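# Move the C battery from desk to low shelf top

## Task

Carry the C battery off the desk and set it on the upper surface of the low shelf, where it must stay put on its own, not held there by the robot. Then open the hand and pull the robot away from it. The robot must end upright; a fall or a tilted finish counts as failure.

## Robot and tools

ROBOT. A wheeled cart with a head camera and two arms, left_arm and right_arm, each ending in a gripper with one fixed and one swinging jaw. The base drives straight or turns in place only; it cannot slide sideways. The cart footprint is 0.53 m wide and spans x = -0.35 to 0.07 m. Each arm turns about a vertical pan axis at x = -0.060, y = +0.155 (left) or -0.155 m (right). The shoulder sits 0.03 m out from that axis and 0.89 m high; links are 0.116 (upper arm), 0.135 (forearm), 0.162 m (hand). The fixed jaw tip reaches about 0.44 m from its pan axis at most and cannot go below about 0.55 m above the floor. Loose objects may occasionally get nudged by outside forces.

FRAMES. Base frame: origin on the floor between the drive wheels, x ahead, y to the left, z up. The result fields left_hand and right_hand give the fixed-jaw tip of each hand in this frame, in metres; a held object sits next to that tip, on the swinging-jaw side. Hand axes: z runs out along the fingers, y goes from swinging jaw to fixed jaw. base_odometry is measured from the base's pose at scene start, from wheel rotation only (slip looks like motion); heading is in rad, left positive, -3.142 to 3.142.

execute_actions. Arguments: actions, a list holding one action or nothing (empty just reports state and images); cameras, an optional list of names from head_camera, left_wrist_camera, right_wrist_camera, all (omitted/null/["all"] gives all, [] gives none). An action may contain base, joints, or both; they start at the same time. base holds exactly one key: translate_m, a straight drive offset in metres, forward positive, -1.4 to 1.4; or rotate_rad, a turn offset in radians, counter-clockwise positive, -3.2 to 3.2. Both are relative to where the base last reported itself. joints is one flat dictionary covering both arms and the head, keyed by joint name, each value an absolute target angle in radians: head_pan_rad -3.2..3.2 (0 ahead, + left); head_tilt_rad -0.76..1.45 (0 level, + down); for each arm X in left_arm/right_arm: X_shoulder_pan_rad -1.919..1.919, X_shoulder_lift_rad -1.745..1.745, X_elbow_flex_rad -1.69..1.58, X_wrist_flex_rad -1.658..1.658, X_wrist_roll_rad -2.743..2.841, X_gripper_rad 0..1.919. Joints you omit keep chasing their earlier targets. Unknown keys or out-of-range values reject the whole call with no motion. If a call reports a stop, further execute_actions, wait and finished_scene calls in that same reply are skipped.

wait: seconds, 0 to 10; commands nothing, then reports like an empty action. zoom_image: camera plus region [x0, y0, x1, y1] in pixels of that camera's latest full image (origin top-left, at most 504 by 504). finished_scene: scene, the current scene's number; irreversible, call only when the battery rests on the shelf unheld.

JOINT CONVENTIONS. Pan: at 0 the left arm points left, the right arm right; positive is clockwise from above; straight ahead is +1.571 (left) and -1.571 (right). Bend: with lift, elbow and wrist flex all 0 the upper arm leans 0.24 rad outward from vertical and forearm and fingers are level; positive bends downward; the sum of the three is the finger angle below level (1.571 = pointing down, which needs the forearm no more than 0.08 rad above level). Roll: -1.522 closes jaws across the arm plane with the fixed jaw on the left looking outward; 1.619 puts it on the right; 0.049 closes in-plane, fixed jaw below (level fingers) or toward the pan axis (fingers down). With level fingers above furniture use the fixed jaw on the left, since the hand body then bulges upward about 0.08 m rather than downward. Gripper opening (m) vs angle: 0 gives 0.003, 0.3 gives 0.026, 0.6 gives 0.049, 1 gives 0.076, 1.919 gives 0.106. Commanding below the contact angle squeezes, up to full force at 0.2 rad under it; lower only risks a jaw trip. A holding jaw reads off_target; done means empty or nearly so.

STOWING. Stowed left arm: pan -1.75, lift 0.05, elbow 1.35, wrist_flex -1.55, roll -1.52; right arm identical except pan 1.75. Stow in two steps: wrist flex and roll first, then the other three; one-step stows can jam the hand on the cart. Leaving stow, do not move the wrist first. Stowed, a turn in place needs 0.44 m clear radius around the origin. Turning or reversing tight against a desk can snag the cart's rear and topple the robot.

RESULTS. joint_positions gives readings. base_status/joint_status: done (base: wheels turned the full amount, slip possible); off_target (resting away from target, maybe still pushing: load sag, obstruction, or a tripped motor); time_out (target dropped, holding). "joint command not followed" with a cause line means a self-collision check held back an arm's targets (gripper still obeyed); affected joints show not_followed and may be retried later. on_its_own lists uncommanded motion. contact_stop never appears. The pictures line names images in order. Head and wrist images are 644x476.

CAUTIONS. Loaded joints sag toward gravity; offset the next target by that sag. Hand positions may be off by a few cm. A joint stuck over about 0.30 rad from target for about 2 s trips (the robot holds your last command while you think), cutting torque to 20%; reset by letting it settle, then targeting 0.2 rad from its reading on the side away from the offending target (or 0.04 rad beyond the range end; for a jaw, the end). To stop a blocked joint pushing, target its reading. One hand lifts about 0.4 kg extended, 0.7 kg within 0.28 m of its pan axis. Long holds heat shoulder_lift motors: MOTOR HOT warns at 55 °C; at 70 °C an OVER-TEMPERATURE FAULT stops the arm and joints show limit_stop_at_motor_heat; resend targets afterward. Pushing or pulling objects, especially pulling in front, can tip the robot. Never let the arms or hands collide or press on each other. Avoid drops, slips, slamming and heavy shoves; shorter robot motion is better.

Each tool is called after ">>>" as name([rows], argument=value, ...), one row to a line, values as JSON.

## Session

>>> execute_actions(actions=[])

Scene clock: 0.00 s.
base_odometry: x=+0.000 y=+0.000 heading=+0.000 (m, m, rad; odometry frame)
base_status: not commanded
joint_positions: head_pan_rad=-0.006 head_tilt_rad=-0.023 left_arm_shoulder_pan_rad=-1.771 left_arm_shoulder_lift_rad=+0.053 left_arm_elbow_flex_rad=+1.353 left_arm_wrist_flex_rad=-1.471 left_arm_wrist_roll_rad=-1.498 left_arm_gripper_rad=+1.920 right_arm_shoulder_pan_rad=+1.745 right_arm_shoulder_lift_rad=+0.049 right_arm_elbow_flex_rad=+1.360 right_arm_wrist_flex_rad=-1.552 right_arm_wrist_roll_rad=-1.541 right_arm_gripper_rad=+1.920
joint_status: not commanded
left_hand: x=-0.3053 y=+0.0973 z=+0.8828 quat_wxyz=(-0.064, -0.679, -0.077, +0.727) (m; base frame)
right_hand: x=-0.3072 y=-0.1194 z=+0.8957 quat_wxyz=(-0.059, +0.651, -0.063, -0.754) (m; base frame)
pictures: head_camera, left_wrist_camera, right_wrist_camera
Images, in order (width x height): head_camera 644x476, left_wrist_camera 644x476, right_wrist_camera 644x476.

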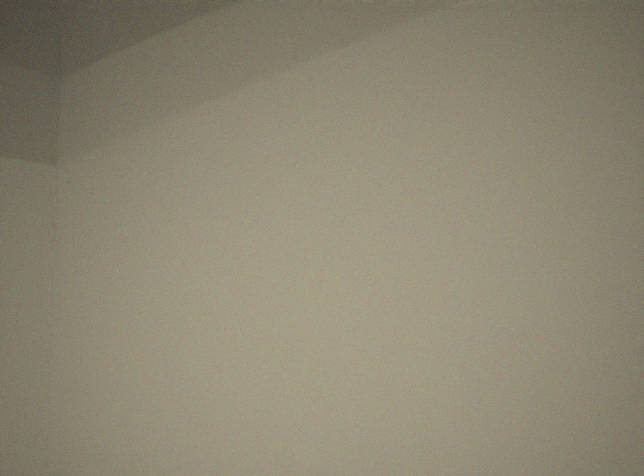

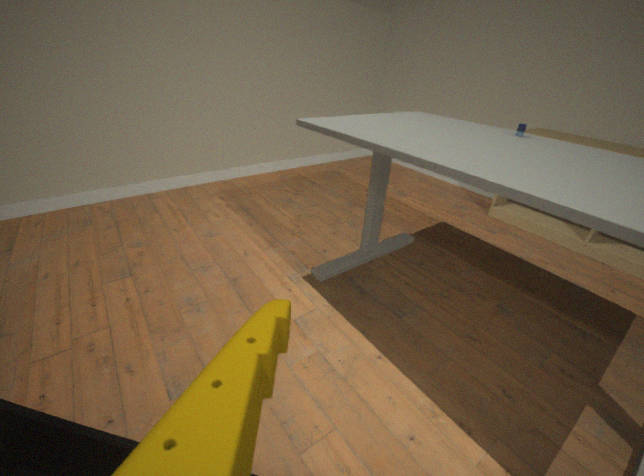

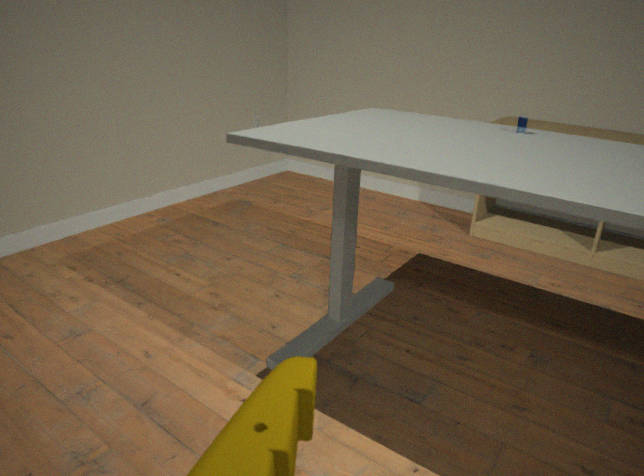

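>>> execute_actions([
  {"joints":{"head_pan_rad":2.9,"head_tilt_rad":0.45}},
], cameras=["head_camera"])

>>> execute_actions([
  {"joints":{"head_pan_rad":2.1,"head_tilt_rad":0.6}},
], cameras=["head_camera"])

Scene clock: 5.60 s.
base_odometry: x=+0.000 y=+0.000 heading=+0.000 (m, m, rad; odometry frame)
base_status: not commanded
joint_positions: head_pan_rad=+2.890 head_tilt_rad=+0.444 left_arm_shoulder_pan_rad=-1.771 left_arm_shoulder_lift_rad=+0.053 left_arm_elbow_flex_rad=+1.353 left_arm_wrist_flex_rad=-1.471 left_arm_wrist_roll_rad=-1.498 left_arm_gripper_rad=+1.920 right_arm_shoulder_pan_rad=+1.745 right_arm_shoulder_lift_rad=+0.049 right_arm_elbow_flex_rad=+1.360 right_arm_wrist_flex_rad=-1.552 right_arm_wrist_roll_rad=-1.541 right_arm_gripper_rad=+1.920
joint_status: all done
left_hand: x=-0.3053 y=+0.0973 z=+0.8828 quat_wxyz=(-0.064, -0.679, -0.077, +0.727) (m; base frame)
right_hand: x=-0.3072 y=-0.1194 z=+0.8957 quat_wxyz=(-0.059, +0.651, -0.063, -0.754) (m; base frame)
pictures: head_camera
Images, in order (width x height): head_camera 644x476.

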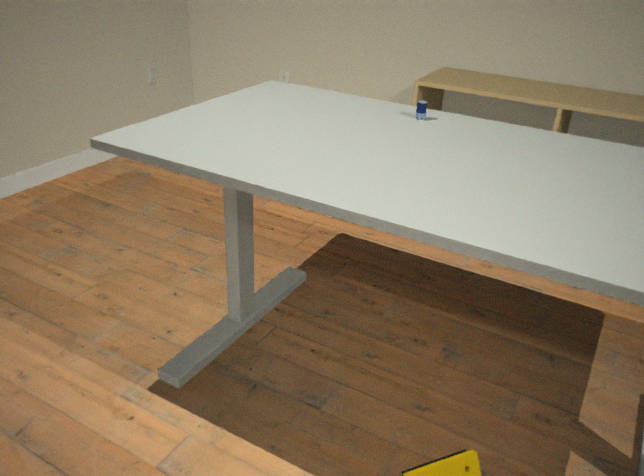

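Scene clock: 6.93 s.
base_odometry: x=+0.000 y=+0.000 heading=+0.000 (m, m, rad; odometry frame)
base_status: not commanded
joint_positions: head_pan_rad=+2.110 head_tilt_rad=+0.594 left_arm_shoulder_pan_rad=-1.771 left_arm_shoulder_lift_rad=+0.053 left_arm_elbow_flex_rad=+1.353 left_arm_wrist_flex_rad=-1.471 left_arm_wrist_roll_rad=-1.498 left_arm_gripper_rad=+1.920 right_arm_shoulder_pan_rad=+1.745 right_arm_shoulder_lift_rad=+0.049 right_arm_elbow_flex_rad=+1.360 right_arm_wrist_flex_rad=-1.552 right_arm_wrist_roll_rad=-1.541 right_arm_gripper_rad=+1.920
joint_status: all done
left_hand: x=-0.3053 y=+0.0973 z=+0.8828 quat_wxyz=(-0.064, -0.679, -0.077, +0.727) (m; base frame)
right_hand: x=-0.3072 y=-0.1194 z=+0.8957 quat_wxyz=(-0.059, +0.651, -0.063, -0.754) (m; base frame)
pictures: head_camera
Images, in order (width x height): head_camera 644x476.

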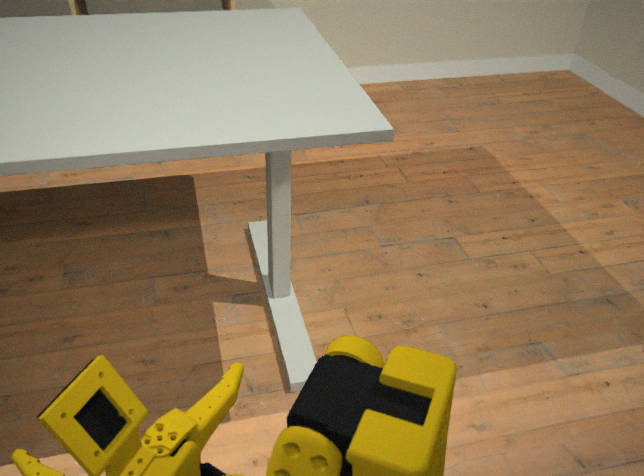

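>>> execute_actions([
  {"base":{"rotate_rad":1.17},"joints":{"head_pan_rad":0.6,"head_tilt_rad":0.5}},
], cameras=["head_camera"])

>>> execute_actions([
  {"base":{"translate_m":1.0},"joints":{"head_pan_rad":1.3}},
], cameras=["head_camera"])

>>> execute_actions([
  {"base":{"rotate_rad":1.15},"joints":{"head_pan_rad":0.3}},
], cameras=["head_camera"])

Scene clock: 36.27 s.
base_odometry: x=-0.001 y=+0.000 heading=+1.169 (m, m, rad; odometry frame)
base_status: done
joint_positions: head_pan_rad=+0.610 head_tilt_rad=+0.514 left_arm_shoulder_pan_rad=-1.771 left_arm_shoulder_lift_rad=+0.053 left_arm_elbow_flex_rad=+1.353 left_arm_wrist_flex_rad=-1.471 left_arm_wrist_roll_rad=-1.498 left_arm_gripper_rad=+1.920 right_arm_shoulder_pan_rad=+1.745 right_arm_shoulder_lift_rad=+0.049 right_arm_elbow_flex_rad=+1.360 right_arm_wrist_flex_rad=-1.552 right_arm_wrist_roll_rad=-1.541 right_arm_gripper_rad=+1.920
joint_status: all done
left_hand: x=-0.3053 y=+0.0973 z=+0.8828 quat_wxyz=(-0.064, -0.679, -0.077, +0.727) (m; base frame)
right_hand: x=-0.3072 y=-0.1194 z=+0.8957 quat_wxyz=(-0.059, +0.651, -0.063, -0.754) (m; base frame)
pictures: head_camera
Images, in order (width x height): head_camera 644x476.

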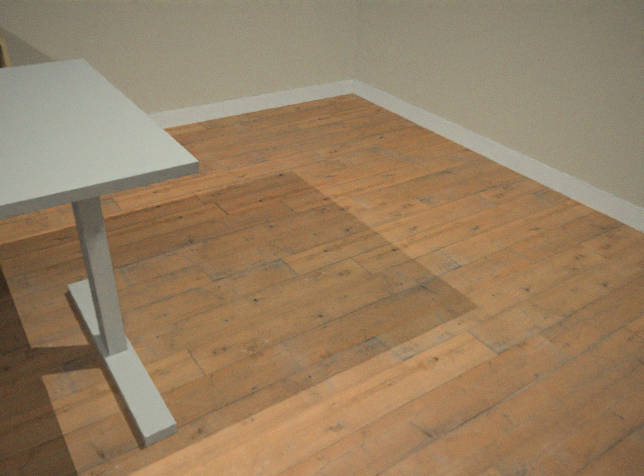

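Scene clock: 42.10 s.
base_odometry: x=+0.389 y=+0.921 heading=+1.168 (m, m, rad; odometry frame)
base_status: done
joint_positions: head_pan_rad=+1.290 head_tilt_rad=+0.514 left_arm_shoulder_pan_rad=-1.771 left_arm_shoulder_lift_rad=+0.053 left_arm_elbow_flex_rad=+1.353 left_arm_wrist_flex_rad=-1.471 left_arm_wrist_roll_rad=-1.498 left_arm_gripper_rad=+1.920 right_arm_shoulder_pan_rad=+1.745 right_arm_shoulder_lift_rad=+0.049 right_arm_elbow_flex_rad=+1.360 right_arm_wrist_flex_rad=-1.552 right_arm_wrist_roll_rad=-1.541 right_arm_gripper_rad=+1.920
joint_status: all done
left_hand: x=-0.3053 y=+0.0973 z=+0.8828 quat_wxyz=(-0.064, -0.679, -0.077, +0.727) (m; base frame)
right_hand: x=-0.3072 y=-0.1194 z=+0.8957 quat_wxyz=(-0.059, +0.651, -0.063, -0.754) (m; base frame)
pictures: head_camera
Images, in order (width x height): head_camera 644x476.

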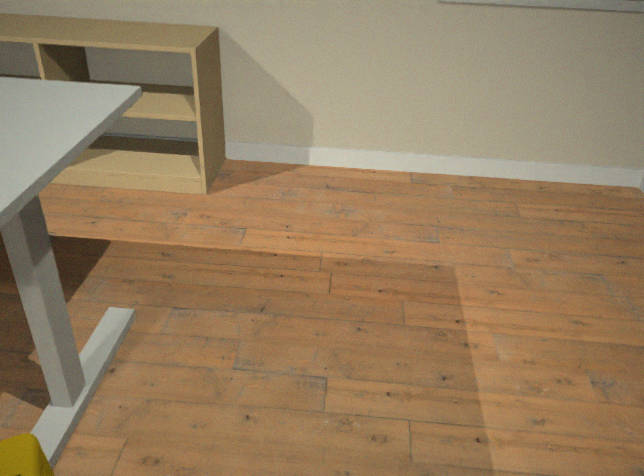

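Scene clock: 44.23 s.
base_odometry: x=+0.389 y=+0.920 heading=+2.318 (m, m, rad; odometry frame)
base_status: done
joint_positions: head_pan_rad=+0.310 head_tilt_rad=+0.514 left_arm_shoulder_pan_rad=-1.771 left_arm_shoulder_lift_rad=+0.053 left_arm_elbow_flex_rad=+1.353 left_arm_wrist_flex_rad=-1.471 left_arm_wrist_roll_rad=-1.498 left_arm_gripper_rad=+1.920 right_arm_shoulder_pan_rad=+1.745 right_arm_shoulder_lift_rad=+0.049 right_arm_elbow_flex_rad=+1.360 right_arm_wrist_flex_rad=-1.552 right_arm_wrist_roll_rad=-1.541 right_arm_gripper_rad=+1.920
joint_status: all done
left_hand: x=-0.3053 y=+0.0973 z=+0.8828 quat_wxyz=(-0.064, -0.679, -0.077, +0.727) (m; base frame)
right_hand: x=-0.3072 y=-0.1194 z=+0.8957 quat_wxyz=(-0.059, +0.651, -0.063, -0.754) (m; base frame)
pictures: head_camera
Images, in order (width x height): head_camera 644x476.

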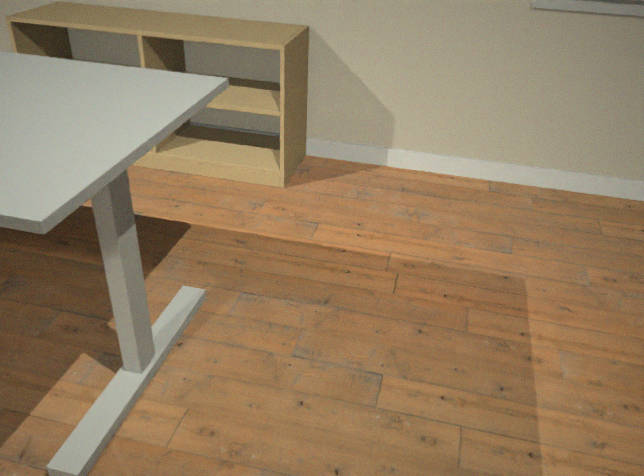

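>>> execute_actions([
  {"base":{"translate_m":1.4},"joints":{"head_pan_rad":1.0,"head_tilt_rad":0.6}},
], cameras=["head_camera"])

>>> execute_actions([
  {"base":{"translate_m":0.38},"joints":{"head_pan_rad":1.5}},
], cameras=["head_camera"])

>>> execute_actions([
  {"base":{"rotate_rad":1.571},"joints":{"head_pan_rad":0.0}},
], cameras=["head_camera"])

Scene clock: 67.03 s.
base_odometry: x=-0.562 y=+1.947 heading=+2.316 (m, m, rad; odometry frame)
base_status: done
joint_positions: head_pan_rad=+0.990 head_tilt_rad=+0.594 left_arm_shoulder_pan_rad=-1.771 left_arm_shoulder_lift_rad=+0.053 left_arm_elbow_flex_rad=+1.353 left_arm_wrist_flex_rad=-1.471 left_arm_wrist_roll_rad=-1.498 left_arm_gripper_rad=+1.920 right_arm_shoulder_pan_rad=+1.745 right_arm_shoulder_lift_rad=+0.049 right_arm_elbow_flex_rad=+1.360 right_arm_wrist_flex_rad=-1.552 right_arm_wrist_roll_rad=-1.541 right_arm_gripper_rad=+1.920
joint_status: all done
left_hand: x=-0.3053 y=+0.0973 z=+0.8828 quat_wxyz=(-0.064, -0.679, -0.077, +0.727) (m; base frame)
right_hand: x=-0.3072 y=-0.1194 z=+0.8957 quat_wxyz=(-0.059, +0.651, -0.063, -0.754) (m; base frame)
pictures: head_camera
Images, in order (width x height): head_camera 644x476.

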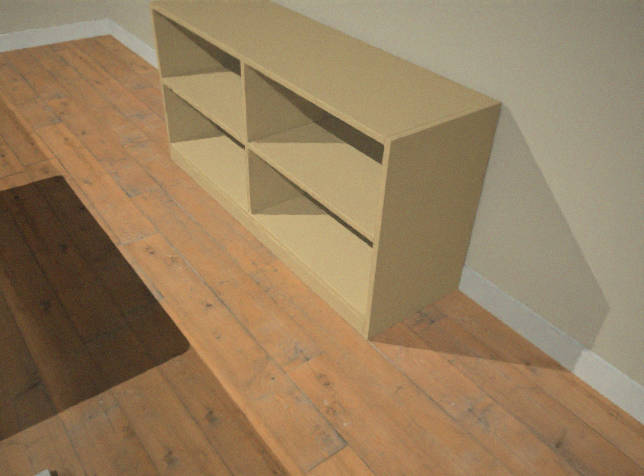

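Scene clock: 69.77 s.
base_odometry: x=-0.819 y=+2.227 heading=+2.313 (m, m, rad; odometry frame)
base_status: done
joint_positions: head_pan_rad=+1.490 head_tilt_rad=+0.594 left_arm_shoulder_pan_rad=-1.771 left_arm_shoulder_lift_rad=+0.053 left_arm_elbow_flex_rad=+1.353 left_arm_wrist_flex_rad=-1.471 left_arm_wrist_roll_rad=-1.498 left_arm_gripper_rad=+1.920 right_arm_shoulder_pan_rad=+1.745 right_arm_shoulder_lift_rad=+0.049 right_arm_elbow_flex_rad=+1.360 right_arm_wrist_flex_rad=-1.552 right_arm_wrist_roll_rad=-1.541 right_arm_gripper_rad=+1.920
joint_status: all done
left_hand: x=-0.3053 y=+0.0973 z=+0.8828 quat_wxyz=(-0.064, -0.679, -0.077, +0.727) (m; base frame)
right_hand: x=-0.3072 y=-0.1194 z=+0.8957 quat_wxyz=(-0.059, +0.651, -0.063, -0.754) (m; base frame)
pictures: head_camera
Images, in order (width x height): head_camera 644x476.

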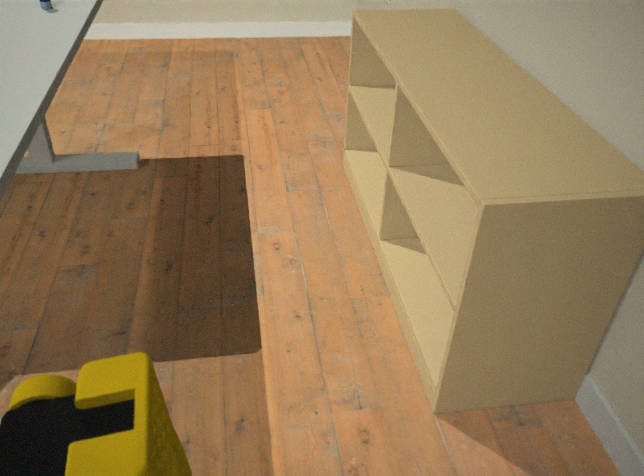

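Scene clock: 72.43 s.
base_odometry: x=-0.819 y=+2.227 heading=-2.401 (m, m, rad; odometry frame)
base_status: done
joint_positions: head_pan_rad=+0.010 head_tilt_rad=+0.594 left_arm_shoulder_pan_rad=-1.771 left_arm_shoulder_lift_rad=+0.053 left_arm_elbow_flex_rad=+1.353 left_arm_wrist_flex_rad=-1.471 left_arm_wrist_roll_rad=-1.498 left_arm_gripper_rad=+1.920 right_arm_shoulder_pan_rad=+1.745 right_arm_shoulder_lift_rad=+0.049 right_arm_elbow_flex_rad=+1.360 right_arm_wrist_flex_rad=-1.552 right_arm_wrist_roll_rad=-1.541 right_arm_gripper_rad=+1.920
joint_status: all done
left_hand: x=-0.3053 y=+0.0973 z=+0.8828 quat_wxyz=(-0.064, -0.679, -0.077, +0.727) (m; base frame)
right_hand: x=-0.3072 y=-0.1194 z=+0.8957 quat_wxyz=(-0.059, +0.651, -0.063, -0.754) (m; base frame)
pictures: head_camera
Images, in order (width x height): head_camera 644x476.

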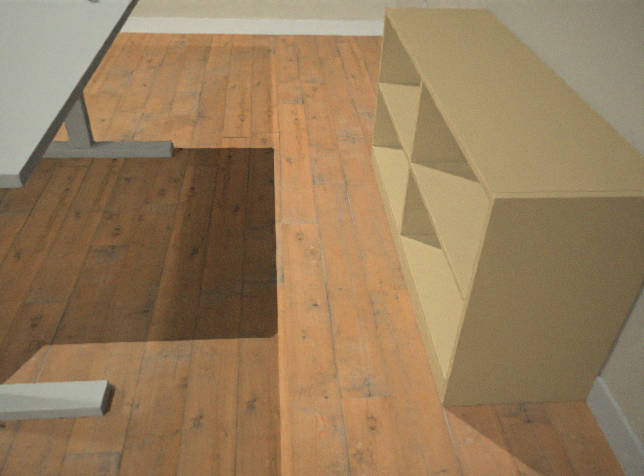

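>>> execute_actions([
  {"base":{"rotate_rad":0.145}},
], cameras=[])

>>> execute_actions([
  {"base":{"translate_m":0.6},"joints":{"head_pan_rad":0.2,"head_tilt_rad":0.7}},
], cameras=["head_camera"])

Scene clock: 90.73 s.
base_odometry: x=-0.818 y=+2.227 heading=-2.255 (m, m, rad; odometry frame)
base_status: done
joint_positions: head_pan_rad=+0.010 head_tilt_rad=+0.594 left_arm_shoulder_pan_rad=-1.771 left_arm_shoulder_lift_rad=+0.053 left_arm_elbow_flex_rad=+1.353 left_arm_wrist_flex_rad=-1.471 left_arm_wrist_roll_rad=-1.498 left_arm_gripper_rad=+1.920 right_arm_shoulder_pan_rad=+1.745 right_arm_shoulder_lift_rad=+0.049 right_arm_elbow_flex_rad=+1.360 right_arm_wrist_flex_rad=-1.552 right_arm_wrist_roll_rad=-1.541 right_arm_gripper_rad=+1.920
joint_status: not commanded
left_hand: x=-0.3053 y=+0.0973 z=+0.8828 quat_wxyz=(-0.064, -0.679, -0.077, +0.727) (m; base frame)
right_hand: x=-0.3072 y=-0.1194 z=+0.8957 quat_wxyz=(-0.059, +0.651, -0.063, -0.754) (m; base frame)
pictures: none
No camera images: the call's "cameras" was empty. Leave "cameras" out to get every camera's image.

Scene clock: 94.57 s.
base_odometry: x=-1.197 y=+1.762 heading=-2.254 (m, m, rad; odometry frame)
base_status: done
joint_positions: head_pan_rad=+0.190 head_tilt_rad=+0.695 left_arm_shoulder_pan_rad=-1.771 left_arm_shoulder_lift_rad=+0.053 left_arm_elbow_flex_rad=+1.353 left_arm_wrist_flex_rad=-1.471 left_arm_wrist_roll_rad=-1.498 left_arm_gripper_rad=+1.920 right_arm_shoulder_pan_rad=+1.745 right_arm_shoulder_lift_rad=+0.049 right_arm_elbow_flex_rad=+1.360 right_arm_wrist_flex_rad=-1.552 right_arm_wrist_roll_rad=-1.541 right_arm_gripper_rad=+1.920
joint_status: all done
left_hand: x=-0.3053 y=+0.0973 z=+0.8828 quat_wxyz=(-0.064, -0.679, -0.077, +0.727) (m; base frame)
right_hand: x=-0.3072 y=-0.1194 z=+0.8957 quat_wxyz=(-0.059, +0.651, -0.063, -0.754) (m; base frame)
pictures: head_camera
Images, in order (width x height): head_camera 644x476.

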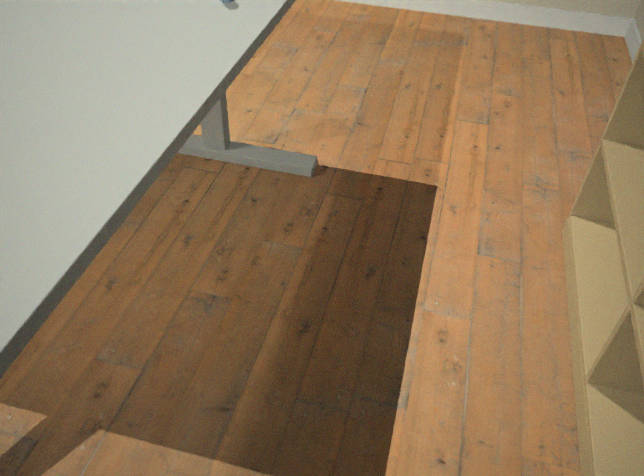

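>>> execute_actions([
  {"base":{"translate_m":0.8},"joints":{"head_pan_rad":0.6,"head_tilt_rad":0.8}},
], cameras=["head_camera"])

Scene clock: 111.30 s.
base_odometry: x=-1.702 y=+1.141 heading=-2.255 (m, m, rad; odometry frame)
base_status: done
joint_positions: head_pan_rad=+0.590 head_tilt_rad=+0.795 left_arm_shoulder_pan_rad=-1.771 left_arm_shoulder_lift_rad=+0.053 left_arm_elbow_flex_rad=+1.353 left_arm_wrist_flex_rad=-1.471 left_arm_wrist_roll_rad=-1.498 left_arm_gripper_rad=+1.920 right_arm_shoulder_pan_rad=+1.745 right_arm_shoulder_lift_rad=+0.049 right_arm_elbow_flex_rad=+1.360 right_arm_wrist_flex_rad=-1.552 right_arm_wrist_roll_rad=-1.541 right_arm_gripper_rad=+1.920
joint_status: all done
left_hand: x=-0.3053 y=+0.0973 z=+0.8828 quat_wxyz=(-0.064, -0.679, -0.077, +0.727) (m; base frame)
right_hand: x=-0.3072 y=-0.1194 z=+0.8957 quat_wxyz=(-0.059, +0.651, -0.063, -0.754) (m; base frame)
pictures: head_camera
Images, in order (width x height): head_camera 644x476.

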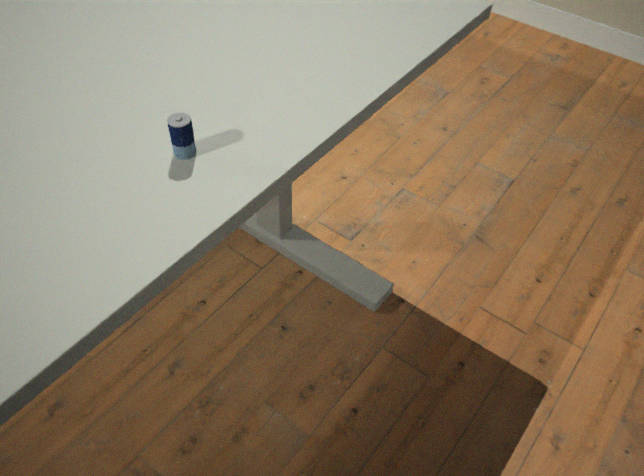

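>>> execute_actions([
  {"base":{"translate_m":0.33},"joints":{"head_pan_rad":1.3,"head_tilt_rad":0.85,"left_arm_shoulder_pan_rad":-0.3,"left_arm_shoulder_lift_rad":0.3,"left_arm_elbow_flex_rad":-0.3}},
], cameras=[])

>>> execute_actions([
  {"joints":{"left_arm_shoulder_pan_rad":0,"left_arm_shoulder_lift_rad":0.45,"left_arm_elbow_flex_rad":-0.59,"left_arm_wrist_flex_rad":1.3,"left_arm_wrist_roll_rad":-1.522,"left_arm_gripper_rad":1.0}},
], cameras=["head_camera","left_wrist_camera"])

Scene clock: 140.43 s.
base_odometry: x=-1.911 y=+0.886 heading=-2.257 (m, m, rad; odometry frame)
base_status: done
joint_positions: head_pan_rad=+1.290 head_tilt_rad=+0.845 left_arm_shoulder_pan_rad=-0.308 left_arm_shoulder_lift_rad=+0.312 left_arm_elbow_flex_rad=-0.266 left_arm_wrist_flex_rad=-1.471 left_arm_wrist_roll_rad=-1.498 left_arm_gripper_rad=+1.920 right_arm_shoulder_pan_rad=+1.745 right_arm_shoulder_lift_rad=+0.049 right_arm_elbow_flex_rad=+1.360 right_arm_wrist_flex_rad=-1.552 right_arm_wrist_roll_rad=-1.541 right_arm_gripper_rad=+1.920
joint_status: all done
left_hand: x=-0.1432 y=+0.3913 z=+1.1503 quat_wxyz=(+0.598, -0.059, +0.042, +0.798) (m; base frame)
right_hand: x=-0.3072 y=-0.1194 z=+0.8957 quat_wxyz=(-0.059, +0.651, -0.063, -0.754) (m; base frame)
pictures: none
No camera images: the call's "cameras" was empty. Leave "cameras" out to get every camera's image.

Scene clock: 143.00 s.
base_odometry: x=-1.911 y=+0.886 heading=-2.257 (m, m, rad; odometry frame)
base_status: not commanded
joint_positions: head_pan_rad=+1.290 head_tilt_rad=+0.845 left_arm_shoulder_pan_rad=-0.009 left_arm_shoulder_lift_rad=+0.470 left_arm_elbow_flex_rad=-0.553 left_arm_wrist_flex_rad=+1.292 left_arm_wrist_roll_rad=-1.513 left_arm_gripper_rad=+1.011 right_arm_shoulder_pan_rad=+1.745 right_arm_shoulder_lift_rad=+0.049 right_arm_elbow_flex_rad=+1.360 right_arm_wrist_flex_rad=-1.552 right_arm_wrist_roll_rad=-1.541 right_arm_gripper_rad=+1.920
joint_status: all done
left_hand: x=-0.0703 y=+0.4518 z=+0.8478 quat_wxyz=(+0.127, -0.702, +0.689, +0.127) (m; base frame)
right_hand: x=-0.3072 y=-0.1194 z=+0.8957 quat_wxyz=(-0.059, +0.651, -0.063, -0.754) (m; base frame)
pictures: head_camera, left_wrist_camera
Images, in order (width x height): head_camera 644x476, left_wrist_camera 644x476.

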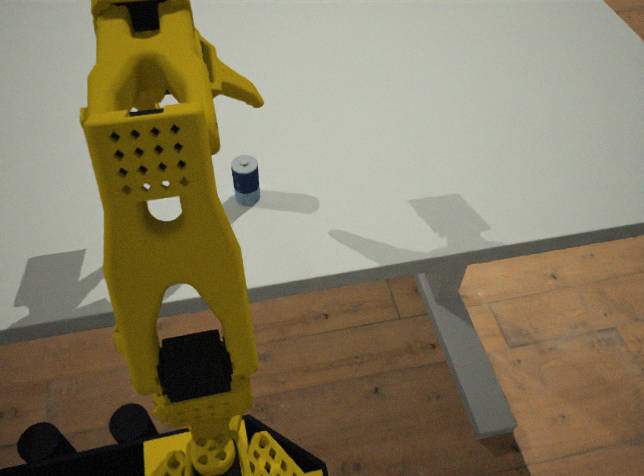

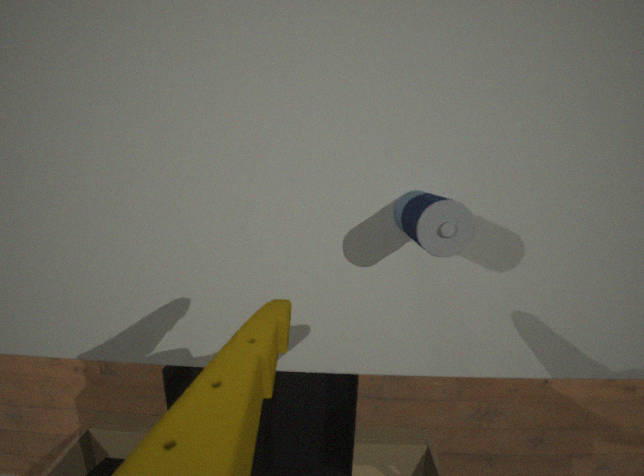

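>>> execute_actions([
  {"base":{"translate_m":0.043},"joints":{"left_arm_shoulder_lift_rad":0.48,"left_arm_elbow_flex_rad":-0.35,"left_arm_wrist_flex_rad":1.015}},
], cameras=["head_camera","left_wrist_camera"])

Scene clock: 151.87 s.
base_odometry: x=-1.939 y=+0.852 heading=-2.258 (m, m, rad; odometry frame)
base_status: done
joint_positions: head_pan_rad=+1.290 head_tilt_rad=+0.845 left_arm_shoulder_pan_rad=-0.006 left_arm_shoulder_lift_rad=+0.496 left_arm_elbow_flex_rad=-0.349 left_arm_wrist_flex_rad=+1.028 left_arm_wrist_roll_rad=-1.513 left_arm_gripper_rad=+1.011 right_arm_shoulder_pan_rad=+1.745 right_arm_shoulder_lift_rad=+0.049 right_arm_elbow_flex_rad=+1.360 right_arm_wrist_flex_rad=-1.552 right_arm_wrist_roll_rad=-1.541 right_arm_gripper_rad=+1.920
joint_status: all done
left_hand: x=-0.0695 y=+0.4593 z=+0.8168 quat_wxyz=(+0.139, -0.698, +0.688, +0.139) (m; base frame)
right_hand: x=-0.3072 y=-0.1194 z=+0.8957 quat_wxyz=(-0.059, +0.651, -0.063, -0.754) (m; base frame)
pictures: head_camera, left_wrist_camera
Images, in order (width x height): head_camera 644x476, left_wrist_camera 644x476.

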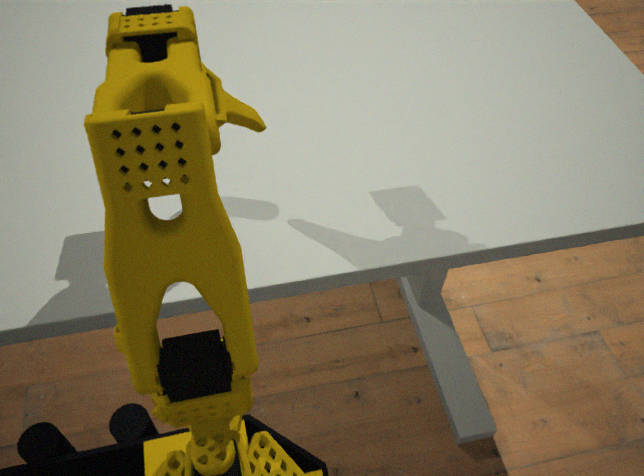

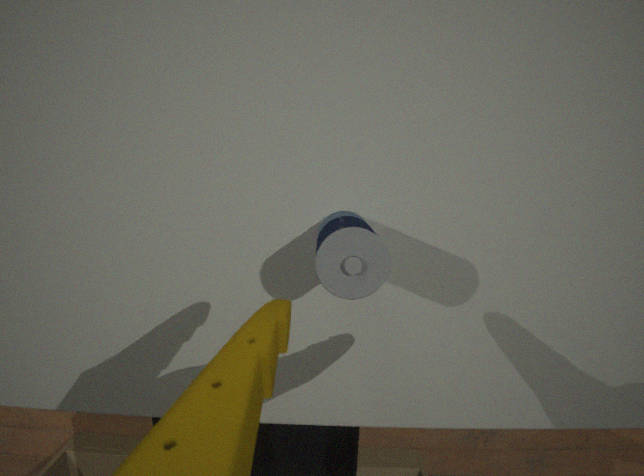

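>>> execute_actions([
  {"joints":{"left_arm_shoulder_pan_rad":-0.04,"left_arm_shoulder_lift_rad":0.615,"left_arm_elbow_flex_rad":-0.44,"left_arm_wrist_flex_rad":0.985}},
], cameras=["left_wrist_camera"])

Scene clock: 164.47 s.
base_odometry: x=-1.939 y=+0.852 heading=-2.258 (m, m, rad; odometry frame)
base_status: not commanded
joint_positions: head_pan_rad=+1.290 head_tilt_rad=+0.845 left_arm_shoulder_pan_rad=-0.030 left_arm_shoulder_lift_rad=+0.632 left_arm_elbow_flex_rad=-0.404 left_arm_wrist_flex_rad=+0.999 left_arm_wrist_roll_rad=-1.513 left_arm_gripper_rad=+1.011 right_arm_shoulder_pan_rad=+1.745 right_arm_shoulder_lift_rad=+0.049 right_arm_elbow_flex_rad=+1.360 right_arm_wrist_flex_rad=-1.552 right_arm_wrist_roll_rad=-1.541 right_arm_gripper_rad=+1.920
joint_status: all done
left_hand: x=-0.0770 y=+0.4604 z=+0.7915 quat_wxyz=(+0.119, -0.710, +0.683, +0.122) (m; base frame)
right_hand: x=-0.3072 y=-0.1194 z=+0.8957 quat_wxyz=(-0.059, +0.651, -0.063, -0.754) (m; base frame)
pictures: left_wrist_camera
Images, in order (width x height): left_wrist_camera 644x476.

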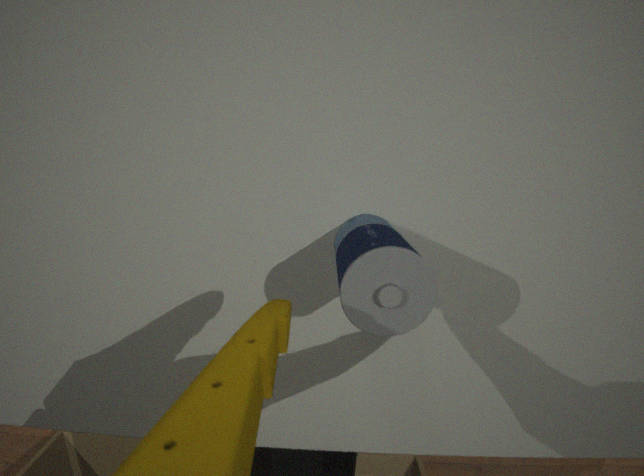

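>>> execute_actions([
  {"joints":{"left_arm_shoulder_lift_rad":0.775,"left_arm_elbow_flex_rad":-0.465,"left_arm_wrist_flex_rad":0.825}},
], cameras=["left_wrist_camera","head_camera"])

Scene clock: 169.57 s.
base_odometry: x=-1.939 y=+0.852 heading=-2.258 (m, m, rad; odometry frame)
base_status: not commanded
joint_positions: head_pan_rad=+1.290 head_tilt_rad=+0.845 left_arm_shoulder_pan_rad=-0.030 left_arm_shoulder_lift_rad=+0.792 left_arm_elbow_flex_rad=-0.428 left_arm_wrist_flex_rad=+0.838 left_arm_wrist_roll_rad=-1.513 left_arm_gripper_rad=+1.011 right_arm_shoulder_pan_rad=+1.745 right_arm_shoulder_lift_rad=+0.049 right_arm_elbow_flex_rad=+1.360 right_arm_wrist_flex_rad=-1.552 right_arm_wrist_roll_rad=-1.541 right_arm_gripper_rad=+1.920
joint_status: all done
left_hand: x=-0.0773 y=+0.4704 z=+0.7602 quat_wxyz=(+0.128, -0.709, +0.681, +0.131) (m; base frame)
right_hand: x=-0.3072 y=-0.1194 z=+0.8957 quat_wxyz=(-0.059, +0.651, -0.063, -0.754) (m; base frame)
pictures: head_camera, left_wrist_camera
Images, in order (width x height): head_camera 644x476, left_wrist_camera 644x476.

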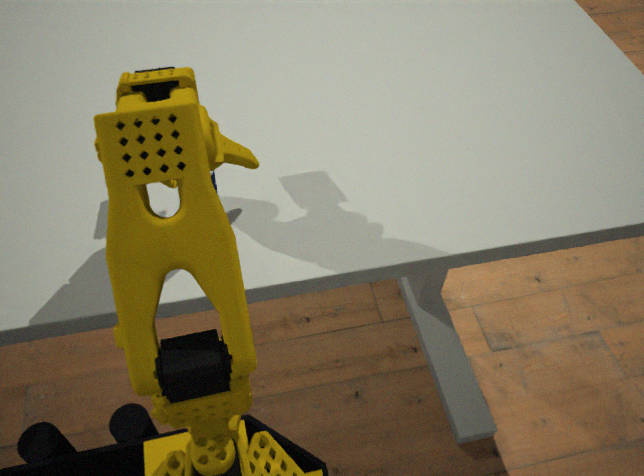

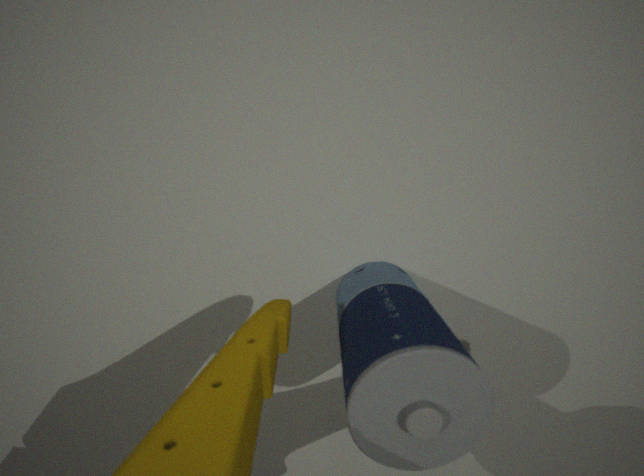

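>>> execute_actions([
  {"joints":{"left_arm_shoulder_pan_rad":0.005,"left_arm_gripper_rad":0.5}},
], cameras=["left_wrist_camera"])

>>> execute_actions([
  {"joints":{"left_arm_gripper_rad":0.15}},
], cameras=["left_wrist_camera"])

Scene clock: 174.47 s.
base_odometry: x=-1.939 y=+0.852 heading=-2.258 (m, m, rad; odometry frame)
base_status: not commanded
joint_positions: head_pan_rad=+1.290 head_tilt_rad=+0.845 left_arm_shoulder_pan_rad=-0.004 left_arm_shoulder_lift_rad=+0.792 left_arm_elbow_flex_rad=-0.428 left_arm_wrist_flex_rad=+0.838 left_arm_wrist_roll_rad=-1.513 left_arm_gripper_rad=+0.512 right_arm_shoulder_pan_rad=+1.745 right_arm_shoulder_lift_rad=+0.049 right_arm_elbow_flex_rad=+1.360 right_arm_wrist_flex_rad=-1.552 right_arm_wrist_roll_rad=-1.541 right_arm_gripper_rad=+1.920
joint_status: all done
left_hand: x=-0.0691 y=+0.4707 z=+0.7602 quat_wxyz=(+0.130, -0.700, +0.691, +0.130) (m; base frame)
right_hand: x=-0.3072 y=-0.1194 z=+0.8957 quat_wxyz=(-0.059, +0.651, -0.063, -0.754) (m; base frame)
pictures: left_wrist_camera
Images, in order (width x height): left_wrist_camera 644x476.

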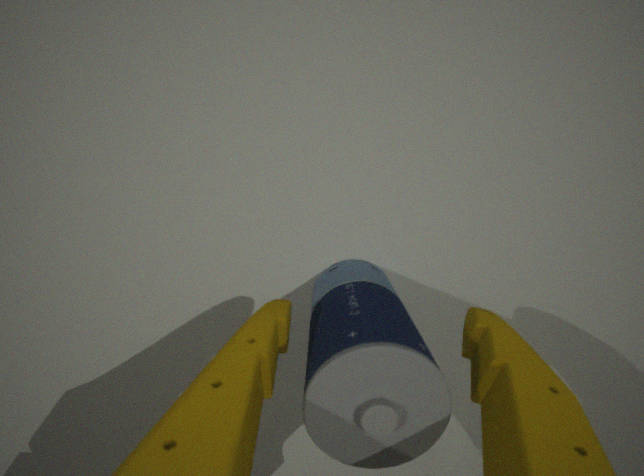

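Scene clock: 175.17 s.
base_odometry: x=-1.939 y=+0.852 heading=-2.258 (m, m, rad; odometry frame)
base_status: not commanded
joint_positions: head_pan_rad=+1.290 head_tilt_rad=+0.845 left_arm_shoulder_pan_rad=-0.004 left_arm_shoulder_lift_rad=+0.792 left_arm_elbow_flex_rad=-0.428 left_arm_wrist_flex_rad=+0.838 left_arm_wrist_roll_rad=-1.513 left_arm_gripper_rad=+0.309 right_arm_shoulder_pan_rad=+1.745 right_arm_shoulder_lift_rad=+0.049 right_arm_elbow_flex_rad=+1.360 right_arm_wrist_flex_rad=-1.552 right_arm_wrist_roll_rad=-1.541 right_arm_gripper_rad=+1.920
joint_status: left_arm_gripper_rad off_target (ended at +0.309, target +0.150)
left_hand: x=-0.0691 y=+0.4707 z=+0.7602 quat_wxyz=(+0.130, -0.700, +0.691, +0.130) (m; base frame)
right_hand: x=-0.3072 y=-0.1194 z=+0.8957 quat_wxyz=(-0.059, +0.651, -0.063, -0.754) (m; base frame)
pictures: left_wrist_camera
Images, in order (width x height): left_wrist_camera 644x476.

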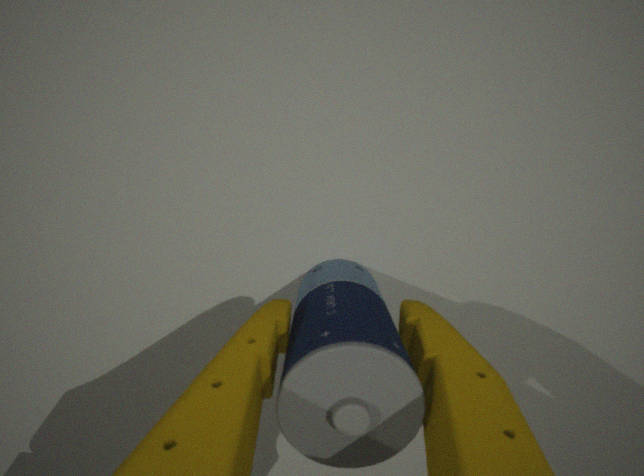

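>>> execute_actions([
  {"base":{"rotate_rad":-0.05},"joints":{"left_arm_shoulder_lift_rad":0.4,"left_arm_elbow_flex_rad":-0.3,"left_arm_wrist_flex_rad":1.05,"head_pan_rad":0.2}},
], cameras=["left_wrist_camera","head_camera"])

>>> execute_actions([
  {"base":{"translate_m":1.05},"joints":{"left_arm_shoulder_pan_rad":1.0,"left_arm_shoulder_lift_rad":0.1,"left_arm_elbow_flex_rad":0.0,"left_arm_wrist_flex_rad":1.05,"head_pan_rad":-2.3,"head_tilt_rad":0.6}},
], cameras=["left_wrist_camera","head_camera"])

Scene clock: 185.13 s.
base_odometry: x=-1.939 y=+0.852 heading=-2.308 (m, m, rad; odometry frame)
base_status: done
joint_positions: head_pan_rad=+0.210 head_tilt_rad=+0.845 left_arm_shoulder_pan_rad=+0.000 left_arm_shoulder_lift_rad=+0.462 left_arm_elbow_flex_rad=-0.296 left_arm_wrist_flex_rad=+1.044 left_arm_wrist_roll_rad=-1.513 left_arm_gripper_rad=+0.309 right_arm_shoulder_pan_rad=+1.745 right_arm_shoulder_lift_rad=+0.049 right_arm_elbow_flex_rad=+1.360 right_arm_wrist_flex_rad=-1.552 right_arm_wrist_roll_rad=-1.541 right_arm_gripper_rad=+1.920
joint_status: all done
left_hand: x=-0.0676 y=+0.4511 z=+0.8149 quat_wxyz=(+0.128, -0.699, +0.693, +0.127) (m; base frame)
right_hand: x=-0.3072 y=-0.1194 z=+0.8957 quat_wxyz=(-0.059, +0.651, -0.063, -0.754) (m; base frame)
pictures: head_camera, left_wrist_camera
Images, in order (width x height): head_camera 644x476, left_wrist_camera 644x476.

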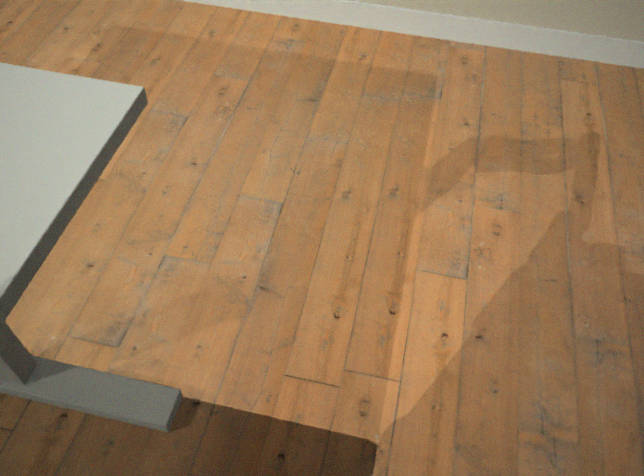

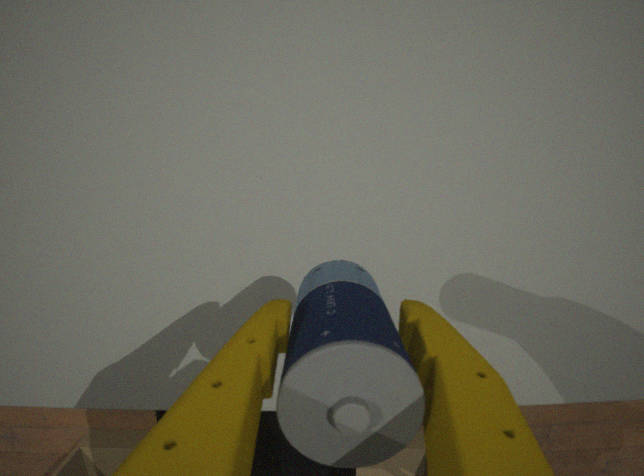

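Scene clock: 191.23 s.
base_odometry: x=-2.646 y=+0.076 heading=-2.307 (m, m, rad; odometry frame)
base_status: done
joint_positions: head_pan_rad=-2.290 head_tilt_rad=+0.614 left_arm_shoulder_pan_rad=+0.991 left_arm_shoulder_lift_rad=+0.154 left_arm_elbow_flex_rad=+0.003 left_arm_wrist_flex_rad=+1.045 left_arm_wrist_roll_rad=-1.513 left_arm_gripper_rad=+0.309 right_arm_shoulder_pan_rad=+1.745 right_arm_shoulder_lift_rad=+0.049 right_arm_elbow_flex_rad=+1.360 right_arm_wrist_flex_rad=-1.552 right_arm_wrist_roll_rad=-1.541 right_arm_gripper_rad=+1.920
joint_status: all done
left_hand: x=+0.1592 y=+0.3077 z=+0.8352 quat_wxyz=(+0.176, -0.285, +0.941, +0.052) (m; base frame)
right_hand: x=-0.3072 y=-0.1194 z=+0.8957 quat_wxyz=(-0.059, +0.651, -0.063, -0.754) (m; base frame)
pictures: head_camera, left_wrist_camera
Images, in order (width x height): head_camera 644x476, left_wrist_camera 644x476.

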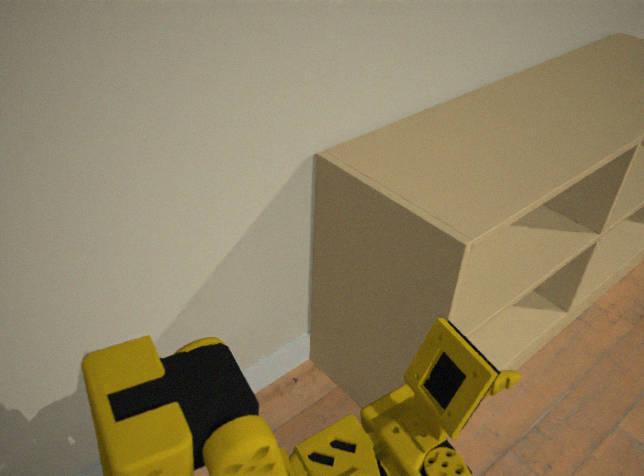

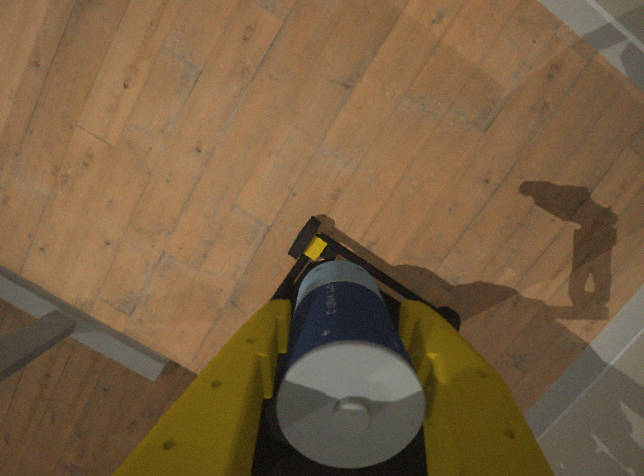

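>>> execute_actions([
  {"base":{"rotate_rad":-2.72},"joints":{"left_arm_shoulder_pan_rad":1.571,"head_pan_rad":0.1,"head_tilt_rad":0.75}},
], cameras=["head_camera"])

>>> execute_actions([
  {"base":{"translate_m":0.5},"joints":{"head_tilt_rad":0.95}},
], cameras=["left_wrist_camera","head_camera"])

Scene clock: 207.17 s.
base_odometry: x=-2.645 y=+0.076 heading=+1.257 (m, m, rad; odometry frame)
base_status: done
joint_positions: head_pan_rad=+0.090 head_tilt_rad=+0.745 left_arm_shoulder_pan_rad=+1.562 left_arm_shoulder_lift_rad=+0.154 left_arm_elbow_flex_rad=+0.003 left_arm_wrist_flex_rad=+1.045 left_arm_wrist_roll_rad=-1.513 left_arm_gripper_rad=+0.309 right_arm_shoulder_pan_rad=+1.745 right_arm_shoulder_lift_rad=+0.049 right_arm_elbow_flex_rad=+1.360 right_arm_wrist_flex_rad=-1.552 right_arm_wrist_roll_rad=-1.541 right_arm_gripper_rad=+1.920
joint_status: all done
left_hand: x=+0.2070 y=+0.1651 z=+0.8352 quat_wxyz=(+0.184, -0.009, +0.983, +0.000) (m; base frame)
right_hand: x=-0.3072 y=-0.1194 z=+0.8957 quat_wxyz=(-0.059, +0.651, -0.063, -0.754) (m; base frame)
pictures: head_camera
Images, in order (width x height): head_camera 644x476.

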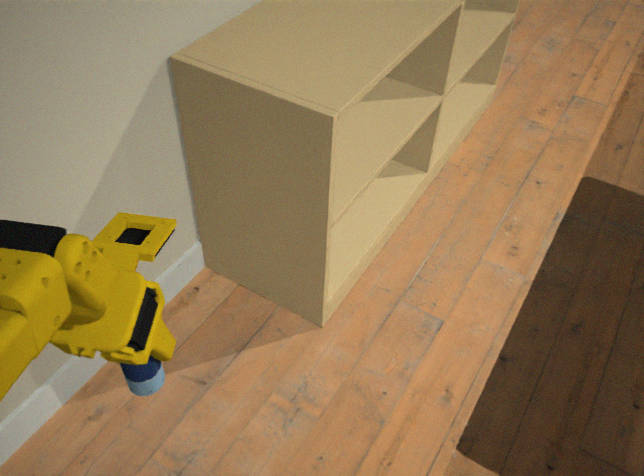

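Scene clock: 210.50 s.
base_odometry: x=-2.490 y=+0.551 heading=+1.256 (m, m, rad; odometry frame)
base_status: done
joint_positions: head_pan_rad=+0.090 head_tilt_rad=+0.945 left_arm_shoulder_pan_rad=+1.562 left_arm_shoulder_lift_rad=+0.154 left_arm_elbow_flex_rad=+0.004 left_arm_wrist_flex_rad=+1.045 left_arm_wrist_roll_rad=-1.513 left_arm_gripper_rad=+0.309 right_arm_shoulder_pan_rad=+1.745 right_arm_shoulder_lift_rad=+0.049 right_arm_elbow_flex_rad=+1.360 right_arm_wrist_flex_rad=-1.552 right_arm_wrist_roll_rad=-1.541 right_arm_gripper_rad=+1.920
joint_status: all done
left_hand: x=+0.2067 y=+0.1651 z=+0.8350 quat_wxyz=(+0.183, -0.009, +0.983, +0.000) (m; base frame)
right_hand: x=-0.3072 y=-0.1194 z=+0.8957 quat_wxyz=(-0.059, +0.651, -0.063, -0.754) (m; base frame)
pictures: head_camera, left_wrist_camera
Images, in order (width x height): head_camera 644x476, left_wrist_camera 644x476.

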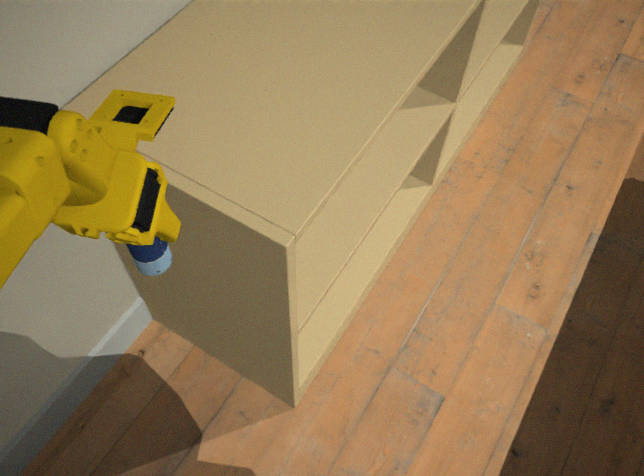

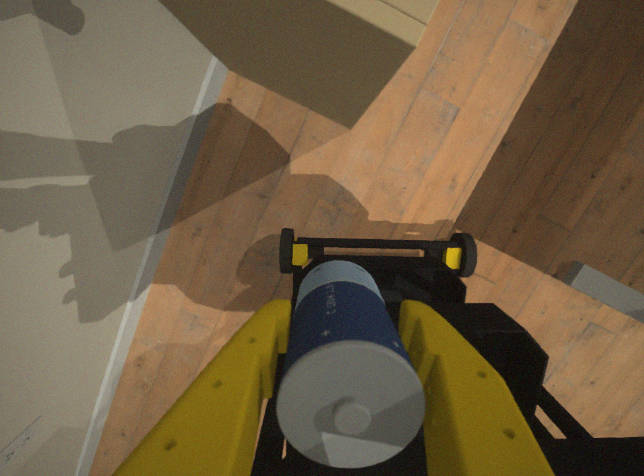

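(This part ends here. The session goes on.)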